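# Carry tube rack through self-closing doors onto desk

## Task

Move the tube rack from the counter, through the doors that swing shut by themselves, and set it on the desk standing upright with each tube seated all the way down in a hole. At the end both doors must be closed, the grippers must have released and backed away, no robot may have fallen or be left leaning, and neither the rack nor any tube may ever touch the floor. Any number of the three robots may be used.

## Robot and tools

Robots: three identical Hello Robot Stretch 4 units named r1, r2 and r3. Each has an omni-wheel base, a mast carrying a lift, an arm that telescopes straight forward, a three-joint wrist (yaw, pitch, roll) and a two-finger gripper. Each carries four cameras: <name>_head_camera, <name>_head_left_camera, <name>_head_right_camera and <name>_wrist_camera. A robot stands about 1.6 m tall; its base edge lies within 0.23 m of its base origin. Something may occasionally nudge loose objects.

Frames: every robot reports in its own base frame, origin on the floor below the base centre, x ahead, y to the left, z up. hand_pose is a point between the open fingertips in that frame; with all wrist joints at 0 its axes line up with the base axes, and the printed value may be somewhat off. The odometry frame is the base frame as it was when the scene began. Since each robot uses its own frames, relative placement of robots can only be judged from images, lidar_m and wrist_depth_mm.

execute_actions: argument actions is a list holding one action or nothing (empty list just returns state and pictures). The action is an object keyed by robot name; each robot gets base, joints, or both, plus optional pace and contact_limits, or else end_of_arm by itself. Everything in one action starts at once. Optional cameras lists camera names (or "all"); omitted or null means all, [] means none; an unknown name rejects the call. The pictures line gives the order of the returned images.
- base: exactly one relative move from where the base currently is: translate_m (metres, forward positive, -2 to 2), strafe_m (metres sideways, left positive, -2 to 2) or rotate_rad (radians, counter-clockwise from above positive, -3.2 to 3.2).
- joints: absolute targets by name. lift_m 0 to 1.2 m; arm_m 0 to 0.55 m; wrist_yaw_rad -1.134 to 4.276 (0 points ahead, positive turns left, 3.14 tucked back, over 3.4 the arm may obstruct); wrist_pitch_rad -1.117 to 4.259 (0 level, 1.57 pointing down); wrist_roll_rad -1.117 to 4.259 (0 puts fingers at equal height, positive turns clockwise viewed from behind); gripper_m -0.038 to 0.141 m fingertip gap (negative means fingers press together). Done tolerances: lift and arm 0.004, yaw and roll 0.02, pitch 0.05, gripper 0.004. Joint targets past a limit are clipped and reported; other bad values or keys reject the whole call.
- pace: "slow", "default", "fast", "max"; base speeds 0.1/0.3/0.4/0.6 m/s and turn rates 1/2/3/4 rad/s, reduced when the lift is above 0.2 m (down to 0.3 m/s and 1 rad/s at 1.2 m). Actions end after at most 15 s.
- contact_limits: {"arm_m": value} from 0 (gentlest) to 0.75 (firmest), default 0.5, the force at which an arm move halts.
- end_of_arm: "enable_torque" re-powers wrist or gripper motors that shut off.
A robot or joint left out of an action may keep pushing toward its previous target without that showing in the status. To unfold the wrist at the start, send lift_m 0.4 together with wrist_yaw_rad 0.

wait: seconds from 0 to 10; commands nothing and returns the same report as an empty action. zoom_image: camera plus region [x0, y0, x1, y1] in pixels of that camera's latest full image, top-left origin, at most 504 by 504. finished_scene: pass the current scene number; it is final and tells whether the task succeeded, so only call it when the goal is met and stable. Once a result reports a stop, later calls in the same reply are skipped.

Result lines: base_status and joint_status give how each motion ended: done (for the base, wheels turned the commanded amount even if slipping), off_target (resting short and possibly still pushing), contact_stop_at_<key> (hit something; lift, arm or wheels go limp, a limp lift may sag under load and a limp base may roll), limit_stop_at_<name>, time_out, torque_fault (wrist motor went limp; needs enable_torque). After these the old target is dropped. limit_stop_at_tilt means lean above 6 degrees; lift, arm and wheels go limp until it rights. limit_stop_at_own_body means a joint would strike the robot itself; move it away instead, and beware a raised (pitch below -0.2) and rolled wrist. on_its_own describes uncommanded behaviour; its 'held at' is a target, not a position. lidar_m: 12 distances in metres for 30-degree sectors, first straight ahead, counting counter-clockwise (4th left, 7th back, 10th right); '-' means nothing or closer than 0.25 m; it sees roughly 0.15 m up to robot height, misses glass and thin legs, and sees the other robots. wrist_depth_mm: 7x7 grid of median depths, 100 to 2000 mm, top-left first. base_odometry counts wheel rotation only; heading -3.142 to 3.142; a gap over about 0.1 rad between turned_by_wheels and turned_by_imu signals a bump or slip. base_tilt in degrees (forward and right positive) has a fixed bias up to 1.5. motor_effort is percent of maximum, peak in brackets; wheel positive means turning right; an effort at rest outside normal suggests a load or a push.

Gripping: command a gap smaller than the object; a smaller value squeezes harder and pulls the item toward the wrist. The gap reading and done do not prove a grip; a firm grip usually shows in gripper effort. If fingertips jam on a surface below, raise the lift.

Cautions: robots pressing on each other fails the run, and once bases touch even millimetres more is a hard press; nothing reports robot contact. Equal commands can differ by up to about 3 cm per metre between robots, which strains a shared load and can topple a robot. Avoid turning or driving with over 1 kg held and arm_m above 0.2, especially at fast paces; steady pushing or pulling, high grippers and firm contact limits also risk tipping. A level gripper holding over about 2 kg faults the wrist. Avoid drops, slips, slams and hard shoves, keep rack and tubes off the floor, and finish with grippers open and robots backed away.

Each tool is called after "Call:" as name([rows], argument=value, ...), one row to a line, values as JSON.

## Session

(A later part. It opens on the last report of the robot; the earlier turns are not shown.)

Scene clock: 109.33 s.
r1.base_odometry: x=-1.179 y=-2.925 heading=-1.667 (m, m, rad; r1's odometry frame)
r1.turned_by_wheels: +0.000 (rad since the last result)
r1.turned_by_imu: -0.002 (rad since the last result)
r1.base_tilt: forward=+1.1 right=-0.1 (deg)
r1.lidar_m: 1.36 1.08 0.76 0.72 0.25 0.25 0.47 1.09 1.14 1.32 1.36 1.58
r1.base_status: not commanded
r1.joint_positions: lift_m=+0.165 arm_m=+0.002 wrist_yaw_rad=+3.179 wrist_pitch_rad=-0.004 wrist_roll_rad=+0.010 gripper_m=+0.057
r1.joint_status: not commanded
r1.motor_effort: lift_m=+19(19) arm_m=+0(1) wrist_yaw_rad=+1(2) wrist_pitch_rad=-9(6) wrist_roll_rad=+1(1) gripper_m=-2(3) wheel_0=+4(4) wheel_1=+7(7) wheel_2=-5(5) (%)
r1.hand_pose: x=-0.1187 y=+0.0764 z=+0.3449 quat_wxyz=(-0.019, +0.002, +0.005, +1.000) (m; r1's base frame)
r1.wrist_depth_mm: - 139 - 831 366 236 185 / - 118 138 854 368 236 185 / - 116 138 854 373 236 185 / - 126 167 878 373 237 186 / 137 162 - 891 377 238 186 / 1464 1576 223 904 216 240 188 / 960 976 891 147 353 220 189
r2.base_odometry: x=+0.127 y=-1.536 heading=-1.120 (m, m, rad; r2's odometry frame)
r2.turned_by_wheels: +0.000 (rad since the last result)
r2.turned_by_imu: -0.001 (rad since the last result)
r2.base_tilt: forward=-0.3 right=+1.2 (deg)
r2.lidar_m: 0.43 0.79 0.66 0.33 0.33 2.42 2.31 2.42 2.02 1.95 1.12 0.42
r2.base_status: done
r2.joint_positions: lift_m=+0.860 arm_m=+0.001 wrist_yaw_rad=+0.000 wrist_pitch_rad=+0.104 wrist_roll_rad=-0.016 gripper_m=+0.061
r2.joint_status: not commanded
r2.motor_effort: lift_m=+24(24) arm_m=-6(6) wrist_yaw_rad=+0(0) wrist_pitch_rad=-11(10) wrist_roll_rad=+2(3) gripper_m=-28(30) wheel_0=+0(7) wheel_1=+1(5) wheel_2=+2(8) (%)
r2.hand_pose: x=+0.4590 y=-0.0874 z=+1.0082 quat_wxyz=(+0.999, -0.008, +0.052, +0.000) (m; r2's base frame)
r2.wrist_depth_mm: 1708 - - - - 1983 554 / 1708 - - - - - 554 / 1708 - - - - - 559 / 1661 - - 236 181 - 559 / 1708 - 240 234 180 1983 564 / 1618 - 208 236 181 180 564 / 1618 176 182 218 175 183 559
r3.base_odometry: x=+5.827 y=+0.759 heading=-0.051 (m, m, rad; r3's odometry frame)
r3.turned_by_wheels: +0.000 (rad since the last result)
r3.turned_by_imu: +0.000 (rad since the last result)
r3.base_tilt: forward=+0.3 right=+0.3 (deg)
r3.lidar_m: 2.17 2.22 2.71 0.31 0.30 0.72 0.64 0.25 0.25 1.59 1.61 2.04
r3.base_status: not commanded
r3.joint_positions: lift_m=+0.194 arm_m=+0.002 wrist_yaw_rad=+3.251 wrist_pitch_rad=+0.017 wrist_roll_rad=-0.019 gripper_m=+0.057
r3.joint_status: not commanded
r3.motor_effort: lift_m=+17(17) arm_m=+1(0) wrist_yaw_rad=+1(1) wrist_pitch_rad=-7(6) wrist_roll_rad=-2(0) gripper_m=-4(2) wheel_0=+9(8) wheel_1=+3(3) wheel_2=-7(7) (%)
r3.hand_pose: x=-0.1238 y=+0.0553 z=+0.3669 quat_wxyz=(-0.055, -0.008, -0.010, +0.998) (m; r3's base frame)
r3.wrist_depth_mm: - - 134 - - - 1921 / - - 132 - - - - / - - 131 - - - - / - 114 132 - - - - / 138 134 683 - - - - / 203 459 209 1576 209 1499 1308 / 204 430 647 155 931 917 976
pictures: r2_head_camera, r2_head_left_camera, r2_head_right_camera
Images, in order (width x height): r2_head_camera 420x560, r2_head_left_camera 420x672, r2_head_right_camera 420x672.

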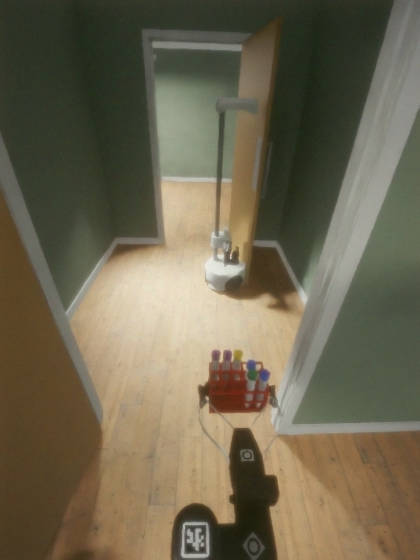

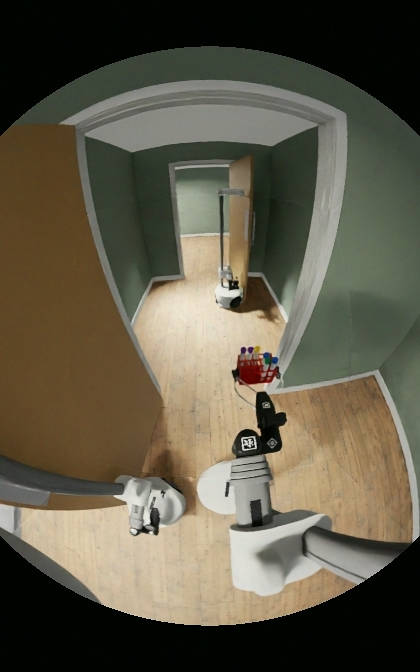

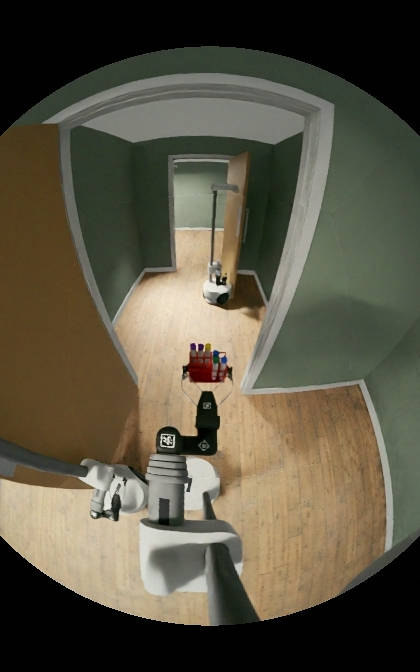

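Call:
execute_actions([
  {"r2":{"base":{"translate_m":0.38}}},
], cameras=[])

Call:
execute_actions([
  {"r2":{"base":{"strafe_m":0.17}}},
], cameras=["r2_head_right_camera"])

Call:
execute_actions([
  {"r2":{"base":{"translate_m":0.9}}},
], cameras=["r2_head_right_camera","r2_head_left_camera","r2_head_camera","r1_head_right_camera"])

Scene clock: 115.57 s.
r1.base_odometry: x=-1.179 y=-2.925 heading=-1.667 (m, m, rad; r1's odometry frame)
r1.turned_by_wheels: +0.000 (rad since the last result)
r1.turned_by_imu: -0.002 (rad since the last result)
r1.base_tilt: forward=+1.0 right=+0.0 (deg)
r1.lidar_m: 1.37 1.09 0.77 0.72 0.25 0.25 0.49 1.08 1.13 1.31 1.37 1.61
r1.base_status: not commanded
r1.joint_positions: lift_m=+0.165 arm_m=+0.002 wrist_yaw_rad=+3.179 wrist_pitch_rad=-0.004 wrist_roll_rad=+0.010 gripper_m=+0.057
r1.joint_status: not commanded
r1.motor_effort: lift_m=+18(18) arm_m=+0(0) wrist_yaw_rad=+2(2) wrist_pitch_rad=-5(5) wrist_roll_rad=+1(0) gripper_m=-3(3) wheel_0=+4(4) wheel_1=+7(7) wheel_2=-5(5) (%)
r1.hand_pose: x=-0.1187 y=+0.0764 z=+0.3449 quat_wxyz=(-0.019, +0.002, +0.005, +1.000) (m; r1's base frame)
r1.wrist_depth_mm: - 139 - 831 366 235 185 / - 117 139 854 368 236 185 / - 116 138 854 370 236 186 / - 126 167 854 375 238 186 / 137 161 - 878 375 239 186 / 1499 1708 224 904 216 240 188 / 976 991 891 147 351 220 189
r2.base_odometry: x=+0.293 y=-1.878 heading=-1.120 (m, m, rad; r2's odometry frame)
r2.turned_by_wheels: +0.000 (rad since the last result)
r2.turned_by_imu: +0.000 (rad since the last result)
r2.base_tilt: forward=-0.3 right=+1.1 (deg)
r2.lidar_m: 0.41 1.55 0.59 0.58 0.51 0.52 2.72 2.81 2.03 1.61 0.59 0.43
r2.base_status: done
r2.joint_positions: lift_m=+0.860 arm_m=+0.001 wrist_yaw_rad=+0.000 wrist_pitch_rad=+0.104 wrist_roll_rad=-0.016 gripper_m=+0.061
r2.joint_status: not commanded
r2.motor_effort: lift_m=+24(24) arm_m=-6(6) wrist_yaw_rad=+0(0) wrist_pitch_rad=-10(11) wrist_roll_rad=+1(2) gripper_m=-28(28) wheel_0=+1(7) wheel_1=-1(3) wheel_2=+2(8) (%)
r2.hand_pose: x=+0.4590 y=-0.0874 z=+1.0082 quat_wxyz=(+0.999, -0.008, +0.052, +0.000) (m; r2's base frame)
r2.wrist_depth_mm: 1756 - - - - - 1336 / 1756 - - - - - 1336 / 1661 - - - - - 1336 / 1661 - - 237 180 - 1366 / 1708 - 240 236 180 1983 1397 / 1618 - 208 236 182 180 1397 / 1661 176 182 217 174 182 1281
r3.base_odometry: x=+5.827 y=+0.759 heading=-0.051 (m, m, rad; r3's odometry frame)
r3.turned_by_wheels: +0.000 (rad since the last result)
r3.turned_by_imu: +0.000 (rad since the last result)
r3.base_tilt: forward=+0.3 right=+0.3 (deg)
r3.lidar_m: 2.18 2.20 2.72 2.47 0.54 0.52 0.64 0.28 0.25 1.61 1.63 2.05
r3.base_status: not commanded
r3.joint_positions: lift_m=+0.194 arm_m=+0.002 wrist_yaw_rad=+3.251 wrist_pitch_rad=+0.017 wrist_roll_rad=-0.019 gripper_m=+0.057
r3.joint_status: not commanded
r3.motor_effort: lift_m=+17(17) arm_m=+0(0) wrist_yaw_rad=+1(1) wrist_pitch_rad=-6(6) wrist_roll_rad=+0(1) gripper_m=-4(3) wheel_0=+8(8) wheel_1=+3(3) wheel_2=-7(7) (%)
r3.hand_pose: x=-0.1238 y=+0.0553 z=+0.3669 quat_wxyz=(-0.055, -0.008, -0.010, +0.998) (m; r3's base frame)
r3.wrist_depth_mm: - - 134 - - - 1921 / - - 131 - - - - / - - 131 - - - - / - 114 132 - - - - / 138 135 683 - - - - / 203 459 209 1618 210 1397 723 / 204 427 654 156 931 508 508
pictures: none
No camera images: the call's "cameras" was empty. Leave "cameras" out to get every camera's image.

Scene clock: 117.40 s.
r1.base_odometry: x=-1.179 y=-2.925 heading=-1.667 (m, m, rad; r1's odometry frame)
r1.turned_by_wheels: +0.000 (rad since the last result)
r1.turned_by_imu: -0.001 (rad since the last result)
r1.base_tilt: forward=+1.0 right=+0.0 (deg)
r1.lidar_m: 1.38 1.07 0.76 0.72 0.26 0.25 0.50 1.09 1.11 1.31 1.34 1.58
r1.base_status: not commanded
r1.joint_positions: lift_m=+0.165 arm_m=+0.002 wrist_yaw_rad=+3.179 wrist_pitch_rad=-0.004 wrist_roll_rad=+0.010 gripper_m=+0.057
r1.joint_status: not commanded
r1.motor_effort: lift_m=+18(18) arm_m=+0(0) wrist_yaw_rad=+1(1) wrist_pitch_rad=-7(6) wrist_roll_rad=+1(1) gripper_m=-3(3) wheel_0=+4(4) wheel_1=+7(7) wheel_2=-5(5) (%)
r1.hand_pose: x=-0.1187 y=+0.0764 z=+0.3449 quat_wxyz=(-0.019, +0.002, +0.005, +1.000) (m; r1's base frame)
r1.wrist_depth_mm: - 139 - 842 364 236 185 / - 118 139 831 366 236 185 / - 116 138 866 370 236 186 / - 126 167 866 373 237 186 / 137 161 - 904 377 239 187 / 1464 1618 223 917 216 241 187 / 1008 976 878 147 351 220 189
r2.base_odometry: x=+0.446 y=-1.804 heading=-1.120 (m, m, rad; r2's odometry frame)
r2.turned_by_wheels: +0.000 (rad since the last result)
r2.turned_by_imu: +0.000 (rad since the last result)
r2.base_tilt: forward=-0.4 right=+1.2 (deg)
r2.lidar_m: 0.41 0.51 0.40 0.41 0.44 0.41 2.71 2.82 2.22 1.63 0.72 0.40
r2.base_status: done
r2.joint_positions: lift_m=+0.860 arm_m=+0.001 wrist_yaw_rad=+0.000 wrist_pitch_rad=+0.104 wrist_roll_rad=-0.016 gripper_m=+0.061
r2.joint_status: not commanded
r2.motor_effort: lift_m=+24(24) arm_m=-6(7) wrist_yaw_rad=+0(1) wrist_pitch_rad=-11(11) wrist_roll_rad=+1(1) gripper_m=-29(28) wheel_0=+0(7) wheel_1=-1(7) wheel_2=-1(5) (%)
r2.hand_pose: x=+0.4590 y=-0.0874 z=+1.0082 quat_wxyz=(+0.999, -0.008, +0.052, +0.000) (m; r2's base frame)
r2.wrist_depth_mm: 1499 - - - - - 1618 / 1464 - - - 1756 - 1576 / 1397 - - - - - 1618 / 1430 - - 237 180 - 1661 / 1397 - 239 235 180 - 1661 / 1430 1921 208 235 181 180 1618 / 1366 175 182 218 173 182 1537
r3.base_odometry: x=+5.827 y=+0.759 heading=-0.051 (m, m, rad; r3's odometry frame)
r3.turned_by_wheels: +0.000 (rad since the last result)
r3.turned_by_imu: +0.000 (rad since the last result)
r3.base_tilt: forward=+0.3 right=+0.4 (deg)
r3.lidar_m: 2.16 2.20 2.73 2.48 0.53 0.39 0.46 0.27 0.25 1.59 1.62 2.04
r3.base_status: not commanded
r3.joint_positions: lift_m=+0.194 arm_m=+0.002 wrist_yaw_rad=+3.251 wrist_pitch_rad=+0.017 wrist_roll_rad=-0.019 gripper_m=+0.057
r3.joint_status: not commanded
r3.motor_effort: lift_m=+17(17) arm_m=+0(0) wrist_yaw_rad=+1(1) wrist_pitch_rad=-6(7) wrist_roll_rad=-1(2) gripper_m=-5(5) wheel_0=+8(8) wheel_1=+3(3) wheel_2=-7(7) (%)
r3.hand_pose: x=-0.1238 y=+0.0553 z=+0.3669 quat_wxyz=(-0.055, -0.008, -0.010, +0.998) (m; r3's base frame)
r3.wrist_depth_mm: - - 134 - - - 539 / - - 131 - - - 521 / - - 131 - - - 521 / - 113 132 - - - 530 / 138 135 683 - - - 530 / 203 459 209 1576 210 768 508 / 204 430 654 156 500 462 492
pictures: r2_head_right_camera
Images, in order (width x height): r2_head_right_camera 420x672.

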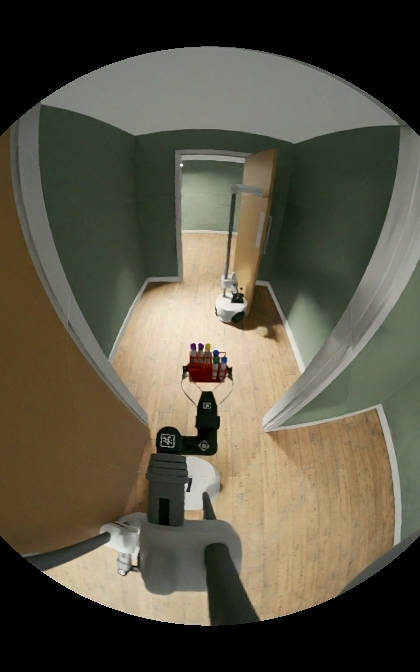

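Scene clock: 121.87 s.
r1.base_odometry: x=-1.179 y=-2.925 heading=-1.667 (m, m, rad; r1's odometry frame)
r1.turned_by_wheels: +0.000 (rad since the last result)
r1.turned_by_imu: -0.001 (rad since the last result)
r1.base_tilt: forward=+1.1 right=+0.0 (deg)
r1.lidar_m: 0.94 1.09 0.76 0.72 0.25 0.25 0.47 1.09 1.10 1.32 1.36 0.60
r1.base_status: not commanded
r1.joint_positions: lift_m=+0.165 arm_m=+0.002 wrist_yaw_rad=+3.179 wrist_pitch_rad=-0.004 wrist_roll_rad=+0.010 gripper_m=+0.057
r1.joint_status: not commanded
r1.motor_effort: lift_m=+19(18) arm_m=+0(0) wrist_yaw_rad=+2(2) wrist_pitch_rad=-6(5) wrist_roll_rad=+1(1) gripper_m=-2(3) wheel_0=+5(4) wheel_1=+7(7) wheel_2=-5(5) (%)
r1.hand_pose: x=-0.1187 y=+0.0764 z=+0.3449 quat_wxyz=(-0.019, +0.002, +0.005, +1.000) (m; r1's base frame)
r1.wrist_depth_mm: - 139 - 831 364 236 186 / - 118 139 842 368 236 185 / - 116 138 866 373 236 185 / - 126 167 866 370 238 186 / 137 162 - 891 373 239 186 / 1464 1576 223 891 216 239 188 / 976 976 878 147 351 220 190
r2.base_odometry: x=+0.838 y=-2.614 heading=-1.120 (m, m, rad; r2's odometry frame)
r2.turned_by_wheels: +0.000 (rad since the last result)
r2.turned_by_imu: -0.001 (rad since the last result)
r2.base_tilt: forward=-0.4 right=+1.2 (deg)
r2.lidar_m: 0.41 1.30 0.95 0.92 0.51 0.55 1.25 3.04 0.70 1.12 1.17 0.43
r2.base_status: done
r2.joint_positions: lift_m=+0.860 arm_m=+0.001 wrist_yaw_rad=+0.000 wrist_pitch_rad=+0.104 wrist_roll_rad=-0.016 gripper_m=+0.061
r2.joint_status: not commanded
r2.motor_effort: lift_m=+24(24) arm_m=-6(6) wrist_yaw_rad=+0(0) wrist_pitch_rad=-10(11) wrist_roll_rad=+2(1) gripper_m=-27(27) wheel_0=+1(8) wheel_1=+0(4) wheel_2=+1(12) (%)
r2.hand_pose: x=+0.4590 y=-0.0874 z=+1.0082 quat_wxyz=(+0.999, -0.008, +0.052, +0.000) (m; r2's base frame)
r2.wrist_depth_mm: 1464 1708 1708 - - 1098 809 / 1430 1708 1661 - - 1118 820 / 1464 1708 1661 - 1430 1118 820 / 1397 1756 1756 236 180 1138 831 / 1397 1708 241 234 180 1078 842 / 1366 1756 208 236 182 180 854 / 1366 176 181 218 174 182 798
r3.base_odometry: x=+5.827 y=+0.759 heading=-0.051 (m, m, rad; r3's odometry frame)
r3.turned_by_wheels: +0.000 (rad since the last result)
r3.turned_by_imu: +0.000 (rad since the last result)
r3.base_tilt: forward=+0.3 right=+0.3 (deg)
r3.lidar_m: 2.17 2.19 2.70 2.47 1.56 1.33 0.63 0.26 0.25 1.61 1.62 2.06
r3.base_status: not commanded
r3.joint_positions: lift_m=+0.194 arm_m=+0.002 wrist_yaw_rad=+3.251 wrist_pitch_rad=+0.017 wrist_roll_rad=-0.019 gripper_m=+0.057
r3.joint_status: not commanded
r3.motor_effort: lift_m=+17(17) arm_m=+1(0) wrist_yaw_rad=+1(1) wrist_pitch_rad=-6(6) wrist_roll_rad=+1(1) gripper_m=-4(2) wheel_0=+8(8) wheel_1=+3(3) wheel_2=-7(7) (%)
r3.hand_pose: x=-0.1238 y=+0.0553 z=+0.3669 quat_wxyz=(-0.055, -0.008, -0.010, +0.998) (m; r3's base frame)
r3.wrist_depth_mm: - - 134 - 1464 - 1921 / - - 132 - - - - / - - 131 - - - - / - 113 132 - - - - / 138 135 676 - - - - / 204 455 208 1430 210 1499 1308 / 204 430 654 156 946 917 976
pictures: r1_head_right_camera, r2_head_camera, r2_head_left_camera, r2_head_right_camera
Images, in order (width x height): r1_head_right_camera 420x672, r2_head_camera 420x560, r2_head_left_camera 420x672, r2_head_right_camera 420x672.

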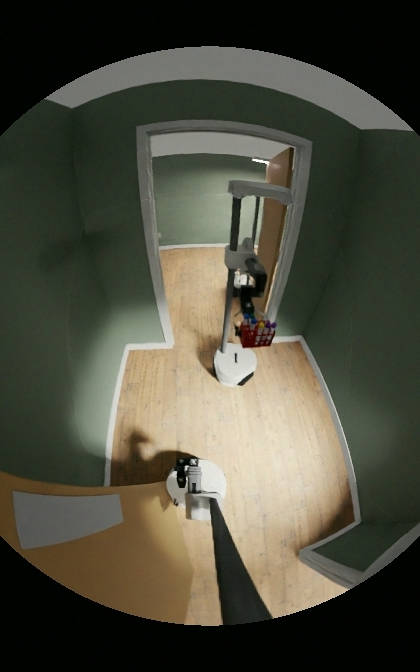

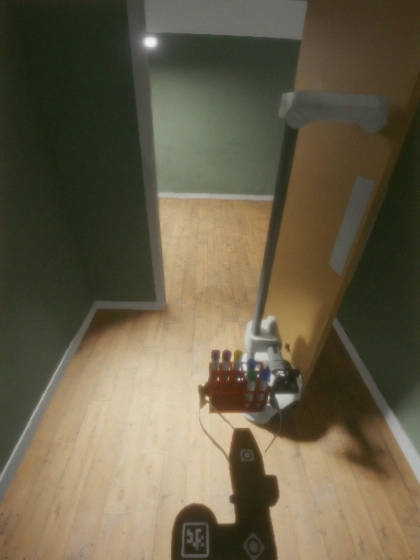

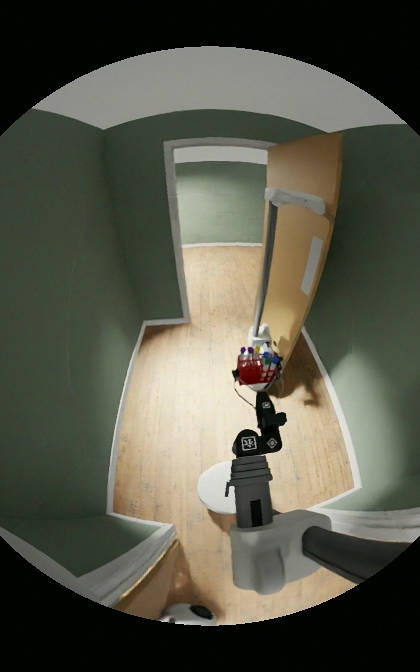

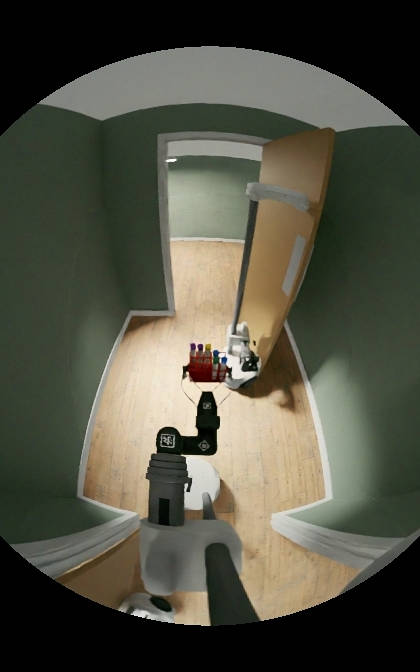

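Call:
execute_actions([
  {"r2":{"base":{"strafe_m":0.25}},"r3":{"base":{"translate_m":0.6}}},
], cameras=[])

Call:
execute_actions([
  {"r2":{"base":{"translate_m":1.1}}},
], cameras=["r2_head_right_camera","r2_head_left_camera","r2_head_camera"])

Scene clock: 127.77 s.
r1.base_odometry: x=-1.179 y=-2.925 heading=-1.667 (m, m, rad; r1's odometry frame)
r1.turned_by_wheels: +0.000 (rad since the last result)
r1.turned_by_imu: -0.002 (rad since the last result)
r1.base_tilt: forward=+1.0 right=+0.0 (deg)
r1.lidar_m: 1.37 1.09 0.75 0.72 0.25 0.25 0.47 1.10 1.11 1.31 0.79 0.72
r1.base_status: not commanded
r1.joint_positions: lift_m=+0.165 arm_m=+0.002 wrist_yaw_rad=+3.179 wrist_pitch_rad=-0.004 wrist_roll_rad=+0.010 gripper_m=+0.057
r1.joint_status: not commanded
r1.motor_effort: lift_m=+18(19) arm_m=+0(0) wrist_yaw_rad=+3(1) wrist_pitch_rad=-7(5) wrist_roll_rad=+1(1) gripper_m=-2(3) wheel_0=+5(4) wheel_1=+7(7) wheel_2=-5(5) (%)
r1.hand_pose: x=-0.1187 y=+0.0764 z=+0.3449 quat_wxyz=(-0.019, +0.002, +0.005, +1.000) (m; r1's base frame)
r1.wrist_depth_mm: - 139 - 831 366 235 185 / - 117 139 854 366 236 185 / - 116 138 842 370 237 186 / - 126 167 878 370 237 186 / 137 161 - 891 373 239 187 / 1499 1576 224 904 216 241 188 / 976 991 891 147 351 220 190
r2.base_odometry: x=+1.063 y=-2.505 heading=-1.120 (m, m, rad; r2's odometry frame)
r2.turned_by_wheels: +0.000 (rad since the last result)
r2.turned_by_imu: +0.001 (rad since the last result)
r2.base_tilt: forward=-0.3 right=+1.2 (deg)
r2.lidar_m: 0.42 0.96 0.69 0.66 0.46 0.35 0.46 3.42 0.90 1.35 1.44 0.43
r2.base_status: done
r2.joint_positions: lift_m=+0.860 arm_m=+0.001 wrist_yaw_rad=+0.000 wrist_pitch_rad=+0.104 wrist_roll_rad=-0.016 gripper_m=+0.061
r2.joint_status: not commanded
r2.motor_effort: lift_m=+24(24) arm_m=-6(6) wrist_yaw_rad=+0(1) wrist_pitch_rad=-11(11) wrist_roll_rad=+2(1) gripper_m=-28(27) wheel_0=+0(9) wheel_1=+0(9) wheel_2=+0(2) (%)
r2.hand_pose: x=+0.4590 y=-0.0874 z=+1.0082 quat_wxyz=(+0.999, -0.008, +0.052, +0.000) (m; r2's base frame)
r2.wrist_depth_mm: 1118 1618 1661 - - 1537 1160 / 1098 1618 1661 - - 1537 1078 / 1060 1576 1708 - - 1576 1078 / 1060 1576 1708 237 180 1537 1078 / 1060 1537 240 235 181 1430 1098 / 1060 1430 208 236 182 180 1098 / 1060 176 182 218 174 182 960
r3.base_odometry: x=+6.426 y=+0.729 heading=-0.050 (m, m, rad; r3's odometry frame)
r3.turned_by_wheels: +0.001 (rad since the last result)
r3.turned_by_imu: -0.001 (rad since the last result)
r3.base_tilt: forward=+0.3 right=+0.3 (deg)
r3.lidar_m: 1.57 1.60 2.04 2.55 2.52 0.68 0.87 1.55 1.63 1.50 1.53 1.72
r3.base_status: done
r3.joint_positions: lift_m=+0.194 arm_m=+0.002 wrist_yaw_rad=+3.251 wrist_pitch_rad=+0.017 wrist_roll_rad=-0.019 gripper_m=+0.057
r3.joint_status: not commanded
r3.motor_effort: lift_m=+17(16) arm_m=+0(0) wrist_yaw_rad=+1(1) wrist_pitch_rad=-6(6) wrist_roll_rad=-3(0) gripper_m=-3(3) wheel_0=+6(12) wheel_1=+4(6) wheel_2=-2(15) (%)
r3.hand_pose: x=-0.1238 y=+0.0553 z=+0.3669 quat_wxyz=(-0.055, -0.008, -0.010, +0.998) (m; r3's base frame)
r3.wrist_depth_mm: - - 134 1397 931 1661 1661 / - - 132 1308 931 788 1661 / - - 131 1138 960 788 1618 / - 114 132 1229 946 798 1618 / 138 135 1618 1397 946 798 1618 / 203 1576 210 1308 209 798 1430 / 205 1042 960 156 878 707 976
pictures: none
No camera images: the call's "cameras" was empty. Leave "cameras" out to get every camera's image.

Scene clock: 132.90 s.
r1.base_odometry: x=-1.179 y=-2.925 heading=-1.667 (m, m, rad; r1's odometry frame)
r1.turned_by_wheels: +0.000 (rad since the last result)
r1.turned_by_imu: -0.002 (rad since the last result)
r1.base_tilt: forward=+1.1 right=-0.1 (deg)
r1.lidar_m: 1.37 1.09 0.77 0.73 0.25 0.25 0.48 1.10 0.49 0.43 0.57 1.51
r1.base_status: not commanded
r1.joint_positions: lift_m=+0.165 arm_m=+0.002 wrist_yaw_rad=+3.179 wrist_pitch_rad=-0.004 wrist_roll_rad=+0.010 gripper_m=+0.057
r1.joint_status: not commanded
r1.motor_effort: lift_m=+19(18) arm_m=+0(0) wrist_yaw_rad=+1(2) wrist_pitch_rad=-7(6) wrist_roll_rad=+1(1) gripper_m=-2(1) wheel_0=+4(4) wheel_1=+7(7) wheel_2=-6(5) (%)
r1.hand_pose: x=-0.1187 y=+0.0764 z=+0.3449 quat_wxyz=(-0.019, +0.002, +0.005, +1.000) (m; r1's base frame)
r1.wrist_depth_mm: - 139 - 831 364 236 185 / - 118 139 854 368 236 186 / - 116 138 842 370 236 186 / - 126 167 878 373 237 185 / 137 161 - 878 375 239 187 / 1464 1537 224 904 216 239 188 / 991 976 904 146 353 220 189
r2.base_odometry: x=+1.543 y=-3.495 heading=-1.120 (m, m, rad; r2's odometry frame)
r2.turned_by_wheels: +0.000 (rad since the last result)
r2.turned_by_imu: -0.002 (rad since the last result)
r2.base_tilt: forward=-0.3 right=+1.2 (deg)
r2.lidar_m: 0.43 0.80 0.68 0.65 0.69 0.97 1.43 1.60 0.48 0.45 0.83 0.42
r2.base_status: done
r2.joint_positions: lift_m=+0.860 arm_m=+0.001 wrist_yaw_rad=+0.000 wrist_pitch_rad=+0.104 wrist_roll_rad=-0.016 gripper_m=+0.061
r2.joint_status: not commanded
r2.motor_effort: lift_m=+24(24) arm_m=-7(6) wrist_yaw_rad=-1(0) wrist_pitch_rad=-11(10) wrist_roll_rad=+1(1) gripper_m=-33(29) wheel_0=+0(9) wheel_1=+0(5) wheel_2=+2(12) (%)
r2.hand_pose: x=+0.4590 y=-0.0874 z=+1.0082 quat_wxyz=(+0.999, -0.008, +0.052, +0.000) (m; r2's base frame)
r2.wrist_depth_mm: 554 554 597 - - - - / 554 549 591 - - - - / 564 559 585 - - - - / 564 564 539 236 180 - - / 564 564 240 235 180 - - / 569 574 208 236 182 180 - / 580 175 181 218 174 183 -
r3.base_odometry: x=+6.426 y=+0.729 heading=-0.050 (m, m, rad; r3's odometry frame)
r3.turned_by_wheels: +0.000 (rad since the last result)
r3.turned_by_imu: +0.000 (rad since the last result)
r3.base_tilt: forward=+0.3 right=+0.3 (deg)
r3.lidar_m: 1.58 1.60 2.00 2.55 2.50 1.64 1.48 1.54 1.61 1.48 1.54 1.72
r3.base_status: not commanded
r3.joint_positions: lift_m=+0.194 arm_m=+0.002 wrist_yaw_rad=+3.251 wrist_pitch_rad=+0.017 wrist_roll_rad=-0.019 gripper_m=+0.057
r3.joint_status: not commanded
r3.motor_effort: lift_m=+17(17) arm_m=+1(0) wrist_yaw_rad=+1(1) wrist_pitch_rad=-6(6) wrist_roll_rad=+0(1) gripper_m=-4(3) wheel_0=+6(6) wheel_1=+4(4) wheel_2=-2(2) (%)
r3.hand_pose: x=-0.1238 y=+0.0553 z=+0.3669 quat_wxyz=(-0.055, -0.008, -0.010, +0.998) (m; r3's base frame)
r3.wrist_depth_mm: - - 134 1618 1618 1618 1661 / - - 132 1618 1618 1661 1661 / - - 131 1618 1618 1618 1618 / - 113 132 1618 1618 1576 1618 / 138 135 1618 1618 1618 1576 1661 / 202 1537 210 1576 210 1499 1464 / 204 1042 960 156 946 917 976
pictures: r2_head_camera, r2_head_left_camera, r2_head_right_camera
Images, in order (width x height): r2_head_camera 420x560, r2_head_left_camera 420x672, r2_head_right_camera 420x672.

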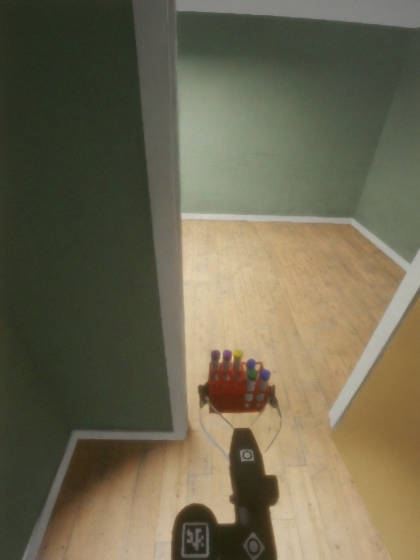

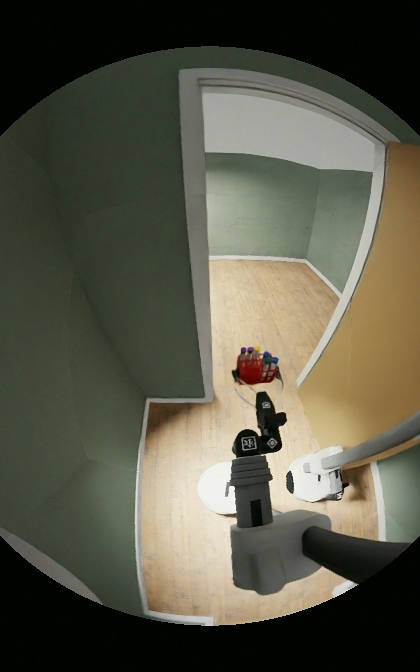

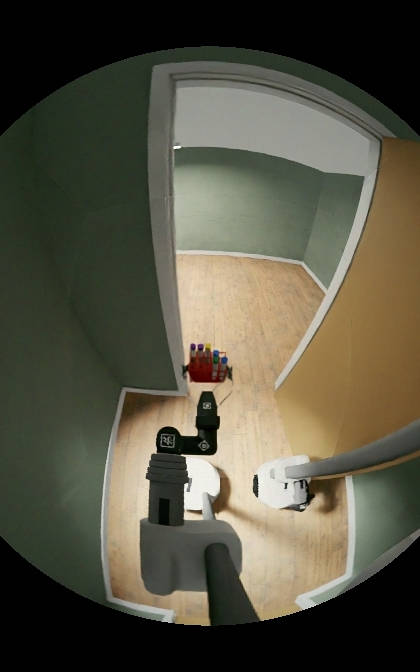

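Call:
execute_actions([
  {"r2":{"base":{"strafe_m":-0.08}}},
], cameras=[])

Call:
execute_actions([
  {"r2":{"base":{"translate_m":0.42}}},
], cameras=[])

Call:
execute_actions([
  {"r2":{"base":{"strafe_m":-0.2}}},
], cameras=["r2_head_right_camera","r2_head_left_camera"])

Call:
execute_actions([
  {"r2":{"base":{"translate_m":1.6},"joints":{"lift_m":0.95}}},
], cameras=[])

Call:
execute_actions([
  {"r2":{"base":{"rotate_rad":1.57},"pace":"slow"},"r1":{"base":{"translate_m":0.6}}},
], cameras=["r2_head_camera","r2_wrist_camera"])

Scene clock: 138.90 s.
r1.base_odometry: x=-1.179 y=-2.925 heading=-1.667 (m, m, rad; r1's odometry frame)
r1.turned_by_wheels: +0.000 (rad since the last result)
r1.turned_by_imu: -0.002 (rad since the last result)
r1.base_tilt: forward=+1.1 right=+0.0 (deg)
r1.lidar_m: 1.38 1.04 0.75 0.71 0.26 0.25 0.46 0.61 0.42 0.37 0.46 1.54
r1.base_status: not commanded
r1.joint_positions: lift_m=+0.165 arm_m=+0.002 wrist_yaw_rad=+3.179 wrist_pitch_rad=-0.004 wrist_roll_rad=+0.010 gripper_m=+0.057
r1.joint_status: not commanded
r1.motor_effort: lift_m=+18(18) arm_m=+0(0) wrist_yaw_rad=+2(2) wrist_pitch_rad=-5(8) wrist_roll_rad=+1(1) gripper_m=-1(3) wheel_0=+4(4) wheel_1=+7(7) wheel_2=-5(5) (%)
r1.hand_pose: x=-0.1187 y=+0.0764 z=+0.3449 quat_wxyz=(-0.019, +0.002, +0.005, +1.000) (m; r1's base frame)
r1.wrist_depth_mm: - 139 - 831 366 236 185 / - 118 139 831 370 236 185 / - 116 138 854 370 237 186 / - 126 167 866 370 237 185 / 137 162 - 891 377 240 187 / 1499 1708 224 904 216 240 187 / 991 960 891 147 351 220 189
r2.base_odometry: x=+1.471 y=-3.530 heading=-1.120 (m, m, rad; r2's odometry frame)
r2.turned_by_wheels: +0.000 (rad since the last result)
r2.turned_by_imu: +0.001 (rad since the last result)
r2.base_tilt: forward=-0.3 right=+1.2 (deg)
r2.lidar_m: 0.42 0.79 0.77 0.74 0.78 1.09 1.45 1.58 0.40 0.37 0.45 0.41
r2.base_status: done
r2.joint_positions: lift_m=+0.860 arm_m=+0.001 wrist_yaw_rad=+0.000 wrist_pitch_rad=+0.104 wrist_roll_rad=-0.016 gripper_m=+0.061
r2.joint_status: not commanded
r2.motor_effort: lift_m=+24(24) arm_m=-6(6) wrist_yaw_rad=+0(0) wrist_pitch_rad=-11(11) wrist_roll_rad=+1(0) gripper_m=-30(28) wheel_0=+0(6) wheel_1=+1(8) wheel_2=+0(2) (%)
r2.hand_pose: x=+0.4590 y=-0.0874 z=+1.0082 quat_wxyz=(+0.999, -0.008, +0.052, +0.000) (m; r2's base frame)
r2.wrist_depth_mm: 554 549 - - - - - / 559 539 - - - - - / 559 554 - - - - - / 559 559 - 238 180 - - / 564 559 241 236 180 - - / 574 554 209 236 181 180 - / 580 176 182 218 173 183 1983
r3.base_odometry: x=+6.426 y=+0.729 heading=-0.050 (m, m, rad; r3's odometry frame)
r3.turned_by_wheels: +0.000 (rad since the last result)
r3.turned_by_imu: +0.000 (rad since the last result)
r3.base_tilt: forward=+0.3 right=+0.4 (deg)
r3.lidar_m: 1.55 1.59 2.02 2.56 2.53 1.64 1.51 1.55 1.64 1.48 1.53 1.72
r3.base_status: not commanded
r3.joint_positions: lift_m=+0.194 arm_m=+0.002 wrist_yaw_rad=+3.251 wrist_pitch_rad=+0.017 wrist_roll_rad=-0.019 gripper_m=+0.057
r3.joint_status: not commanded
r3.motor_effort: lift_m=+17(17) arm_m=+0(0) wrist_yaw_rad=+1(1) wrist_pitch_rad=-6(6) wrist_roll_rad=+0(1) gripper_m=-6(4) wheel_0=+6(6) wheel_1=+4(4) wheel_2=-2(2) (%)
r3.hand_pose: x=-0.1238 y=+0.0553 z=+0.3669 quat_wxyz=(-0.055, -0.008, -0.010, +0.998) (m; r3's base frame)
r3.wrist_depth_mm: - - 134 1661 1661 1661 1661 / - - 131 1576 1661 1661 1661 / - - 131 1661 1618 1661 1661 / - 113 132 1576 1618 1618 1661 / 138 135 1576 1661 1618 1618 1618 / 204 1576 209 1576 210 1464 1464 / 205 1042 960 156 946 917 976
pictures: none
No camera images: the call's "cameras" was empty. Leave "cameras" out to get every camera's image.

Scene clock: 141.77 s.
r1.base_odometry: x=-1.179 y=-2.925 heading=-1.667 (m, m, rad; r1's odometry frame)
r1.turned_by_wheels: +0.000 (rad since the last result)
r1.turned_by_imu: -0.001 (rad since the last result)
r1.base_tilt: forward=+1.1 right=+0.0 (deg)
r1.lidar_m: 1.38 1.06 0.77 0.70 0.25 0.25 0.49 0.55 0.52 1.30 1.35 1.50
r1.base_status: not commanded
r1.joint_positions: lift_m=+0.165 arm_m=+0.002 wrist_yaw_rad=+3.179 wrist_pitch_rad=-0.004 wrist_roll_rad=+0.010 gripper_m=+0.057
r1.joint_status: not commanded
r1.motor_effort: lift_m=+19(19) arm_m=+0(0) wrist_yaw_rad=+2(2) wrist_pitch_rad=-7(5) wrist_roll_rad=+0(1) gripper_m=-3(3) wheel_0=+5(4) wheel_1=+7(8) wheel_2=-5(5) (%)
r1.hand_pose: x=-0.1187 y=+0.0764 z=+0.3449 quat_wxyz=(-0.019, +0.002, +0.005, +1.000) (m; r1's base frame)
r1.wrist_depth_mm: - 139 - 831 366 236 185 / - 118 138 842 366 236 185 / - 116 138 854 373 236 185 / - 126 167 866 373 238 186 / 137 161 - 878 373 239 186 / 1499 1661 223 917 215 240 188 / 976 976 891 147 351 221 188
r2.base_odometry: x=+1.654 y=-3.908 heading=-1.119 (m, m, rad; r2's odometry frame)
r2.turned_by_wheels: +0.000 (rad since the last result)
r2.turned_by_imu: +0.000 (rad since the last result)
r2.base_tilt: forward=-0.4 right=+1.2 (deg)
r2.lidar_m: 0.41 0.37 0.51 0.73 0.78 1.08 1.85 0.56 0.52 0.69 0.70 0.42
r2.base_status: done
r2.joint_positions: lift_m=+0.860 arm_m=+0.001 wrist_yaw_rad=+0.000 wrist_pitch_rad=+0.104 wrist_roll_rad=-0.016 gripper_m=+0.061
r2.joint_status: not commanded
r2.motor_effort: lift_m=+24(24) arm_m=-6(6) wrist_yaw_rad=+0(0) wrist_pitch_rad=-10(11) wrist_roll_rad=+1(1) gripper_m=-29(27) wheel_0=+1(3) wheel_1=+1(5) wheel_2=+2(8) (%)
r2.hand_pose: x=+0.4590 y=-0.0874 z=+1.0082 quat_wxyz=(+0.999, -0.008, +0.052, +0.000) (m; r2's base frame)
r2.wrist_depth_mm: - - - - - - - / - - - - - - - / - - - - - - - / - - - 236 179 - - / - - 239 235 179 - - / - - 208 235 182 180 - / - 176 181 217 174 182 1983
r3.base_odometry: x=+6.426 y=+0.729 heading=-0.050 (m, m, rad; r3's odometry frame)
r3.turned_by_wheels: +0.000 (rad since the last result)
r3.turned_by_imu: +0.000 (rad since the last result)
r3.base_tilt: forward=+0.3 right=+0.3 (deg)
r3.lidar_m: 1.58 1.59 2.05 2.53 2.50 1.66 1.51 1.53 1.62 1.49 1.54 1.71
r3.base_status: not commanded
r3.joint_positions: lift_m=+0.194 arm_m=+0.002 wrist_yaw_rad=+3.251 wrist_pitch_rad=+0.017 wrist_roll_rad=-0.019 gripper_m=+0.057
r3.joint_status: not commanded
r3.motor_effort: lift_m=+17(17) arm_m=+0(0) wrist_yaw_rad=+1(1) wrist_pitch_rad=-7(6) wrist_roll_rad=+0(1) gripper_m=-5(3) wheel_0=+6(6) wheel_1=+4(4) wheel_2=-2(2) (%)
r3.hand_pose: x=-0.1238 y=+0.0553 z=+0.3669 quat_wxyz=(-0.055, -0.008, -0.010, +0.998) (m; r3's base frame)
r3.wrist_depth_mm: - - 134 1618 1661 1661 1661 / - - 132 1618 1618 1618 1661 / - - 131 1618 1618 1618 1661 / - 113 132 1576 1661 1661 1618 / 138 135 1618 1618 1618 1618 1618 / 203 1576 209 1618 209 1499 1464 / 204 1060 960 155 931 904 976
pictures: none
No camera images: the call's "cameras" was empty. Leave "cameras" out to get every camera's image.

Scene clock: 143.70 s.
r1.base_odometry: x=-1.179 y=-2.925 heading=-1.667 (m, m, rad; r1's odometry frame)
r1.turned_by_wheels: +0.000 (rad since the last result)
r1.turned_by_imu: -0.001 (rad since the last result)
r1.base_tilt: forward=+1.1 right=+0.0 (deg)
r1.lidar_m: 1.38 1.09 0.76 0.72 0.25 0.25 0.43 0.37 0.39 1.30 1.37 1.53
r1.base_status: not commanded
r1.joint_positions: lift_m=+0.165 arm_m=+0.002 wrist_yaw_rad=+3.179 wrist_pitch_rad=-0.004 wrist_roll_rad=+0.010 gripper_m=+0.057
r1.joint_status: not commanded
r1.motor_effort: lift_m=+18(19) arm_m=+0(0) wrist_yaw_rad=+2(2) wrist_pitch_rad=-8(6) wrist_roll_rad=+0(1) gripper_m=-1(3) wheel_0=+4(4) wheel_1=+7(7) wheel_2=-5(5) (%)
r1.hand_pose: x=-0.1187 y=+0.0764 z=+0.3449 quat_wxyz=(-0.019, +0.002, +0.005, +1.000) (m; r1's base frame)
r1.wrist_depth_mm: - 140 - 831 368 235 185 / - 117 139 854 368 235 185 / - 116 138 854 373 236 186 / - 126 168 878 370 237 185 / 137 161 - 878 375 240 186 / 691 1618 224 917 216 240 188 / 488 549 866 147 349 221 189
r2.base_odometry: x=+1.474 y=-3.995 heading=-1.120 (m, m, rad; r2's odometry frame)
r2.turned_by_wheels: +0.000 (rad since the last result)
r2.turned_by_imu: -0.001 (rad since the last result)
r2.base_tilt: forward=-0.3 right=+1.2 (deg)
r2.lidar_m: 0.43 0.48 0.48 0.93 0.98 1.37 1.90 0.39 0.40 0.48 0.49 0.42
r2.base_status: done
r2.joint_positions: lift_m=+0.860 arm_m=+0.001 wrist_yaw_rad=+0.000 wrist_pitch_rad=+0.104 wrist_roll_rad=-0.016 gripper_m=+0.061
r2.joint_status: not commanded
r2.motor_effort: lift_m=+24(24) arm_m=-6(6) wrist_yaw_rad=+0(1) wrist_pitch_rad=-10(10) wrist_roll_rad=+2(2) gripper_m=-27(29) wheel_0=-2(2) wheel_1=+0(7) wheel_2=+0(1) (%)
r2.hand_pose: x=+0.4590 y=-0.0874 z=+1.0082 quat_wxyz=(+0.999, -0.008, +0.052, +0.000) (m; r2's base frame)
r2.wrist_depth_mm: - - - - - - - / - - - - - - - / - - - - - - - / - - - 238 180 - - / - - 240 236 181 - - / - - 208 236 182 180 - / - 176 182 218 174 181 -
r3.base_odometry: x=+6.426 y=+0.729 heading=-0.050 (m, m, rad; r3's odometry frame)
r3.turned_by_wheels: +0.000 (rad since the last result)
r3.turned_by_imu: +0.000 (rad since the last result)
r3.base_tilt: forward=+0.3 right=+0.4 (deg)
r3.lidar_m: 1.57 1.61 2.06 2.56 2.51 1.65 1.52 1.55 1.62 1.50 1.52 1.71
r3.base_status: not commanded
r3.joint_positions: lift_m=+0.194 arm_m=+0.002 wrist_yaw_rad=+3.251 wrist_pitch_rad=+0.017 wrist_roll_rad=-0.019 gripper_m=+0.057
r3.joint_status: not commanded
r3.motor_effort: lift_m=+17(17) arm_m=+0(0) wrist_yaw_rad=+1(1) wrist_pitch_rad=-6(6) wrist_roll_rad=-1(1) gripper_m=-2(2) wheel_0=+6(6) wheel_1=+4(4) wheel_2=-2(2) (%)
r3.hand_pose: x=-0.1238 y=+0.0553 z=+0.3669 quat_wxyz=(-0.055, -0.008, -0.010, +0.998) (m; r3's base frame)
r3.wrist_depth_mm: - - 134 1661 1618 1618 1618 / - - 132 1618 1618 1661 1661 / - - 131 1618 1618 1618 1661 / - 114 132 1618 1661 1661 1661 / 138 135 1576 1618 1618 1618 1661 / 202 1576 208 1576 210 1499 1430 / 205 1042 976 156 946 917 976
pictures: r2_head_left_camera, r2_head_right_camera
Images, in order (width x height): r2_head_left_camera 420x672, r2_head_right_camera 420x672.

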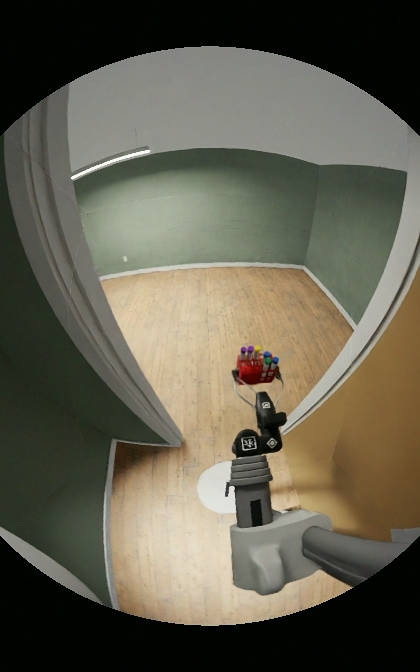

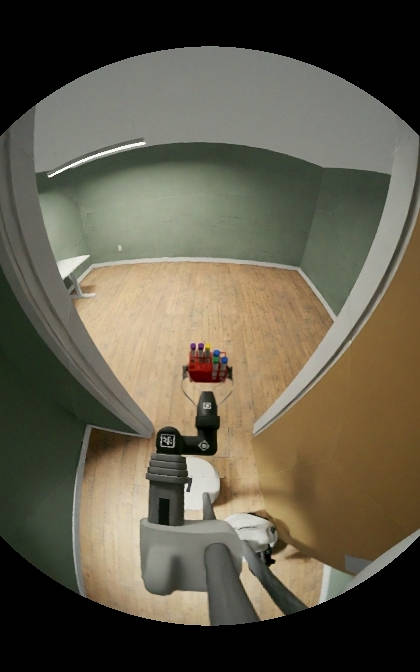

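Scene clock: 150.53 s.
r1.base_odometry: x=-1.179 y=-2.925 heading=-1.667 (m, m, rad; r1's odometry frame)
r1.turned_by_wheels: +0.000 (rad since the last result)
r1.turned_by_imu: -0.002 (rad since the last result)
r1.base_tilt: forward=+1.1 right=+0.0 (deg)
r1.lidar_m: 1.36 1.08 0.75 0.71 0.25 0.25 0.47 1.08 1.10 1.32 1.34 1.50
r1.base_status: not commanded
r1.joint_positions: lift_m=+0.165 arm_m=+0.002 wrist_yaw_rad=+3.179 wrist_pitch_rad=-0.004 wrist_roll_rad=+0.010 gripper_m=+0.057
r1.joint_status: not commanded
r1.motor_effort: lift_m=+18(18) arm_m=+0(0) wrist_yaw_rad=+2(2) wrist_pitch_rad=-6(8) wrist_roll_rad=+0(1) gripper_m=-2(0) wheel_0=+4(4) wheel_1=+7(7) wheel_2=-5(5) (%)
r1.hand_pose: x=-0.1187 y=+0.0764 z=+0.3449 quat_wxyz=(-0.019, +0.002, +0.005, +1.000) (m; r1's base frame)
r1.wrist_depth_mm: - 139 - 831 366 236 185 / - 117 138 831 368 236 185 / - 116 138 854 368 236 186 / - 126 167 866 375 238 186 / 137 161 - 878 375 239 187 / 1537 1618 224 891 216 240 189 / 991 960 904 147 353 220 189
r2.base_odometry: x=+2.171 y=-5.435 heading=-1.119 (m, m, rad; r2's odometry frame)
r2.turned_by_wheels: +0.000 (rad since the last result)
r2.turned_by_imu: -0.002 (rad since the last result)
r2.base_tilt: forward=-0.3 right=+1.2 (deg)
r2.lidar_m: 0.42 2.07 1.86 1.79 1.58 1.15 1.86 1.20 1.57 2.13 2.22 0.41
r2.base_status: done
r2.joint_positions: lift_m=+0.950 arm_m=+0.001 wrist_yaw_rad=+0.000 wrist_pitch_rad=+0.104 wrist_roll_rad=-0.016 gripper_m=+0.061
r2.joint_status: all done
r2.motor_effort: lift_m=+25(26) arm_m=-7(6) wrist_yaw_rad=+0(1) wrist_pitch_rad=-11(11) wrist_roll_rad=+2(2) gripper_m=-26(31) wheel_0=+0(8) wheel_1=+1(5) wheel_2=+2(6) (%)
r2.hand_pose: x=+0.4590 y=-0.0874 z=+1.0981 quat_wxyz=(+0.999, -0.008, +0.052, +0.000) (m; r2's base frame)
r2.wrist_depth_mm: 1863 1863 1756 1808 1808 1708 1708 / 1808 1863 1863 1756 1808 1808 1756 / 1863 1808 1863 1863 1863 1756 1863 / 1863 1921 1808 236 179 1808 1808 / 1863 1863 241 235 180 1808 1863 / 1921 1921 208 236 181 180 1808 / 1921 176 182 216 174 182 1756
r3.base_odometry: x=+6.426 y=+0.729 heading=-0.050 (m, m, rad; r3's odometry frame)
r3.turned_by_wheels: +0.000 (rad since the last result)
r3.turned_by_imu: +0.000 (rad since the last result)
r3.base_tilt: forward=+0.3 right=+0.3 (deg)
r3.lidar_m: 1.58 1.62 2.03 2.53 2.50 1.68 1.52 1.53 1.64 1.48 1.54 1.73
r3.base_status: not commanded
r3.joint_positions: lift_m=+0.194 arm_m=+0.002 wrist_yaw_rad=+3.251 wrist_pitch_rad=+0.017 wrist_roll_rad=-0.019 gripper_m=+0.057
r3.joint_status: not commanded
r3.motor_effort: lift_m=+17(17) arm_m=+0(0) wrist_yaw_rad=+0(1) wrist_pitch_rad=-6(7) wrist_roll_rad=+1(2) gripper_m=-2(3) wheel_0=+6(6) wheel_1=+4(4) wheel_2=-2(2) (%)
r3.hand_pose: x=-0.1238 y=+0.0553 z=+0.3669 quat_wxyz=(-0.055, -0.008, -0.010, +0.998) (m; r3's base frame)
r3.wrist_depth_mm: - - 134 1618 1618 1661 1661 / - - 132 1618 1661 1661 1661 / - - 131 1576 1618 1618 1661 / - 114 132 1661 1618 1618 1661 / 138 135 1618 1618 1618 1618 1618 / 203 1576 209 1618 209 1464 1430 / 205 1042 960 156 946 917 976
pictures: none
No camera images: the call's "cameras" was empty. Leave "cameras" out to get every camera's image.

Scene clock: 154.00 s.
r1.base_odometry: x=-1.236 y=-3.522 heading=-1.667 (m, m, rad; r1's odometry frame)
r1.turned_by_wheels: +0.000 (rad since the last result)
r1.turned_by_imu: -0.001 (rad since the last result)
r1.base_tilt: forward=+1.0 right=+0.0 (deg)
r1.lidar_m: 0.84 0.78 0.79 0.72 0.76 1.06 0.85 0.69 1.36 1.28 1.12 0.90
r1.base_status: done
r1.joint_positions: lift_m=+0.165 arm_m=+0.002 wrist_yaw_rad=+3.179 wrist_pitch_rad=-0.004 wrist_roll_rad=+0.010 gripper_m=+0.057
r1.joint_status: not commanded
r1.motor_effort: lift_m=+19(18) arm_m=+0(0) wrist_yaw_rad=+1(2) wrist_pitch_rad=-9(6) wrist_roll_rad=+1(0) gripper_m=-2(2) wheel_0=+4(12) wheel_1=+4(12) wheel_2=-3(13) (%)
r1.hand_pose: x=-0.1187 y=+0.0764 z=+0.3449 quat_wxyz=(-0.019, +0.002, +0.005, +1.000) (m; r1's base frame)
r1.wrist_depth_mm: - 139 1098 1537 1576 1430 976 / - 118 139 1537 1576 1464 991 / - 116 138 1576 1576 1397 976 / - 126 167 1537 1537 1430 991 / 137 161 1042 1499 1499 1499 991 / 1464 854 223 1366 215 1336 976 / 991 798 904 146 866 960 917
r2.base_odometry: x=+2.171 y=-5.435 heading=+0.451 (m, m, rad; r2's odometry frame)
r2.turned_by_wheels: +1.570 (rad since the last result)
r2.turned_by_imu: +1.569 (rad since the last result)
r2.base_tilt: forward=-0.3 right=+1.2 (deg)
r2.lidar_m: 0.42 1.58 1.15 1.47 1.21 1.54 2.15 2.23 2.08 2.00 2.08 0.41
r2.base_status: done
r2.joint_positions: lift_m=+0.950 arm_m=+0.001 wrist_yaw_rad=+0.000 wrist_pitch_rad=+0.104 wrist_roll_rad=-0.016 gripper_m=+0.061
r2.joint_status: not commanded
r2.motor_effort: lift_m=+25(25) arm_m=-6(7) wrist_yaw_rad=+0(0) wrist_pitch_rad=-11(11) wrist_roll_rad=+2(2) gripper_m=-27(27) wheel_0=+0(5) wheel_1=-1(6) wheel_2=-1(1) (%)
r2.hand_pose: x=+0.4590 y=-0.0874 z=+1.0981 quat_wxyz=(+0.999, -0.008, +0.052, +0.001) (m; r2's base frame)
r2.wrist_depth_mm: 1756 - - - - - - / 1756 - - - - - - / 1661 - - - - - - / 1756 - - 236 179 - - / 1661 - 239 235 180 - - / 1708 - 208 236 181 180 - / 1661 176 182 218 174 182 -
r3.base_odometry: x=+6.426 y=+0.729 heading=-0.050 (m, m, rad; r3's odometry frame)
r3.turned_by_wheels: +0.000 (rad since the last result)
r3.turned_by_imu: +0.000 (rad since the last result)
r3.base_tilt: forward=+0.3 right=+0.3 (deg)
r3.lidar_m: 1.58 1.56 2.03 2.56 2.52 1.64 1.51 1.52 1.61 1.49 1.53 1.70
r3.base_status: not commanded
r3.joint_positions: lift_m=+0.194 arm_m=+0.002 wrist_yaw_rad=+3.251 wrist_pitch_rad=+0.017 wrist_roll_rad=-0.019 gripper_m=+0.057
r3.joint_status: not commanded
r3.motor_effort: lift_m=+17(17) arm_m=+0(0) wrist_yaw_rad=+1(1) wrist_pitch_rad=-6(6) wrist_roll_rad=+1(0) gripper_m=-2(5) wheel_0=+6(6) wheel_1=+4(4) wheel_2=-2(2) (%)
r3.hand_pose: x=-0.1238 y=+0.0553 z=+0.3669 quat_wxyz=(-0.055, -0.008, -0.010, +0.998) (m; r3's base frame)
r3.wrist_depth_mm: - - 134 1661 1661 1618 1661 / - - 131 1661 1661 1618 1618 / - - 131 1618 1661 1618 1661 / - 113 132 1576 1618 1618 1661 / 138 135 1576 1576 1618 1618 1618 / 203 1576 209 1576 209 1464 1464 / 204 1042 960 156 946 917 976
pictures: r2_head_camera, r2_wrist_camera
camera_calibration (this result's frames):
r2_wrist_camera: T_world_to_cam=[[0.0241519, -0.999346, -0.0269006, -0.0594272], [-0.0627663, 0.0253396, -0.997707, 1.19524], [0.997736, 0.0257849, -0.0621133, -0.161834], [0, 0, 0, 1]] pos_world=[0.237923, -0.0855023, 1.18085]
Images, in order (width x height): r2_head_camera 420x560, r2_wrist_camera 616x392.

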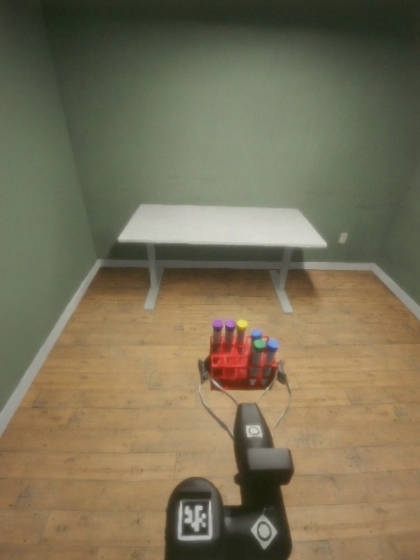

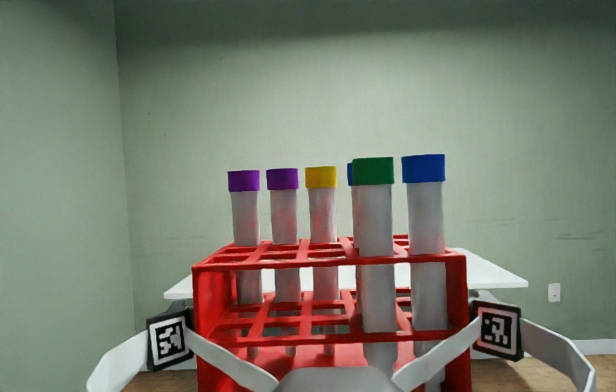

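Call:
execute_actions([
  {"r2":{"base":{"translate_m":1.38},"joints":{"lift_m":0.7,"arm_m":0.15}}},
], cameras=["r2_head_camera","r2_wrist_camera"])

Scene clock: 162.57 s.
r1.base_odometry: x=-1.236 y=-3.522 heading=-1.667 (m, m, rad; r1's odometry frame)
r1.turned_by_wheels: +0.000 (rad since the last result)
r1.turned_by_imu: -0.003 (rad since the last result)
r1.base_tilt: forward=+1.1 right=+0.0 (deg)
r1.lidar_m: 0.84 0.79 0.78 0.72 0.78 1.06 1.41 1.43 1.38 1.30 1.12 0.89
r1.base_status: not commanded
r1.joint_positions: lift_m=+0.165 arm_m=+0.002 wrist_yaw_rad=+3.179 wrist_pitch_rad=-0.004 wrist_roll_rad=+0.010 gripper_m=+0.057
r1.joint_status: not commanded
r1.motor_effort: lift_m=+18(19) arm_m=+0(0) wrist_yaw_rad=+2(2) wrist_pitch_rad=-7(6) wrist_roll_rad=+0(1) gripper_m=+0(2) wheel_0=+5(5) wheel_1=+4(5) wheel_2=-3(3) (%)
r1.hand_pose: x=-0.1187 y=+0.0764 z=+0.3449 quat_wxyz=(-0.019, +0.002, +0.005, +1.000) (m; r1's base frame)
r1.wrist_depth_mm: - 139 1576 1537 1576 1397 960 / - 118 139 1576 1537 1430 960 / - 116 138 1576 1537 1430 976 / - 126 167 1537 1576 1430 1008 / 137 161 1499 1537 1537 1464 991 / 1499 1499 224 1537 216 1366 1008 / 976 976 878 147 854 960 891
r2.base_odometry: x=+3.414 y=-4.834 heading=+0.451 (m, m, rad; r2's odometry frame)
r2.turned_by_wheels: +0.000 (rad since the last result)
r2.turned_by_imu: -0.001 (rad since the last result)
r2.base_tilt: forward=-0.4 right=+1.2 (deg)
r2.lidar_m: 0.41 0.42 0.60 1.10 1.16 1.69 3.60 2.86 2.09 2.00 0.60 0.42
r2.base_status: done
r2.joint_positions: lift_m=+0.700 arm_m=+0.149 wrist_yaw_rad=+0.000 wrist_pitch_rad=+0.104 wrist_roll_rad=-0.016 gripper_m=+0.061
r2.joint_status: all done
r2.motor_effort: lift_m=+18(20) arm_m=+6(8) wrist_yaw_rad=+0(1) wrist_pitch_rad=-10(11) wrist_roll_rad=+2(1) gripper_m=-29(28) wheel_0=+0(0) wheel_1=+1(7) wheel_2=+1(7) (%)
r2.hand_pose: x=+0.6067 y=-0.0874 z=+0.8486 quat_wxyz=(+0.999, -0.008, +0.052, +0.000) (m; r2's base frame)
r2.wrist_depth_mm: 831 831 831 820 820 820 820 / 842 854 842 831 842 820 831 / 854 854 842 831 831 831 842 / 854 842 842 238 179 842 831 / 842 854 240 236 180 842 842 / 683 647 208 236 182 180 554 / 452 176 182 217 174 183 357
r3.base_odometry: x=+6.426 y=+0.729 heading=-0.050 (m, m, rad; r3's odometry frame)
r3.turned_by_wheels: +0.000 (rad since the last result)
r3.turned_by_imu: +0.000 (rad since the last result)
r3.base_tilt: forward=+0.2 right=+0.3 (deg)
r3.lidar_m: 1.57 1.59 2.05 2.53 2.50 1.66 1.50 1.53 1.61 1.48 1.53 1.70
r3.base_status: not commanded
r3.joint_positions: lift_m=+0.194 arm_m=+0.002 wrist_yaw_rad=+3.251 wrist_pitch_rad=+0.017 wrist_roll_rad=-0.019 gripper_m=+0.057
r3.joint_status: not commanded
r3.motor_effort: lift_m=+16(17) arm_m=+0(0) wrist_yaw_rad=+1(0) wrist_pitch_rad=-6(6) wrist_roll_rad=-1(0) gripper_m=-3(4) wheel_0=+6(6) wheel_1=+4(4) wheel_2=-2(2) (%)
r3.hand_pose: x=-0.1238 y=+0.0553 z=+0.3669 quat_wxyz=(-0.055, -0.008, -0.010, +0.998) (m; r3's base frame)
r3.wrist_depth_mm: - - 134 1661 1618 1618 1661 / - - 132 1661 1618 1661 1618 / - - 131 1618 1661 1661 1661 / - 113 132 1618 1618 1618 1618 / 138 135 1618 1576 1618 1576 1618 / 203 1576 209 1537 209 1499 1430 / 204 1042 960 156 931 931 976
pictures: r2_head_camera, r2_wrist_camera
camera_calibration (this result's frames):
r2_wrist_camera: T_world_to_cam=[[0.0240204, -0.999349, -0.0269011, -0.069663], [-0.0627823, 0.0253478, -0.997705, 0.955644], [0.997738, 0.0256542, -0.0621326, -0.324708], [0, 0, 0, 1]] pos_world=[0.385644, -0.085511, 0.931402]
Images, in order (width x height): r2_head_camera 420x560, r2_wrist_camera 616x392.

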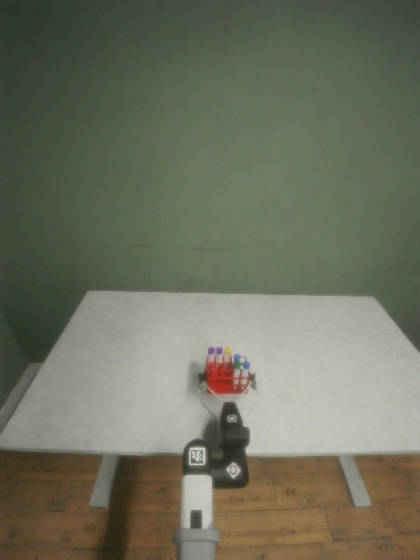

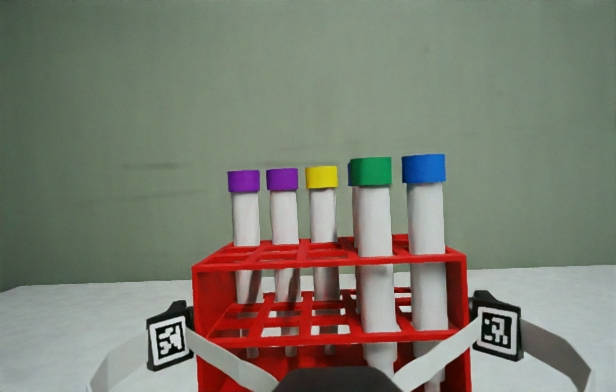

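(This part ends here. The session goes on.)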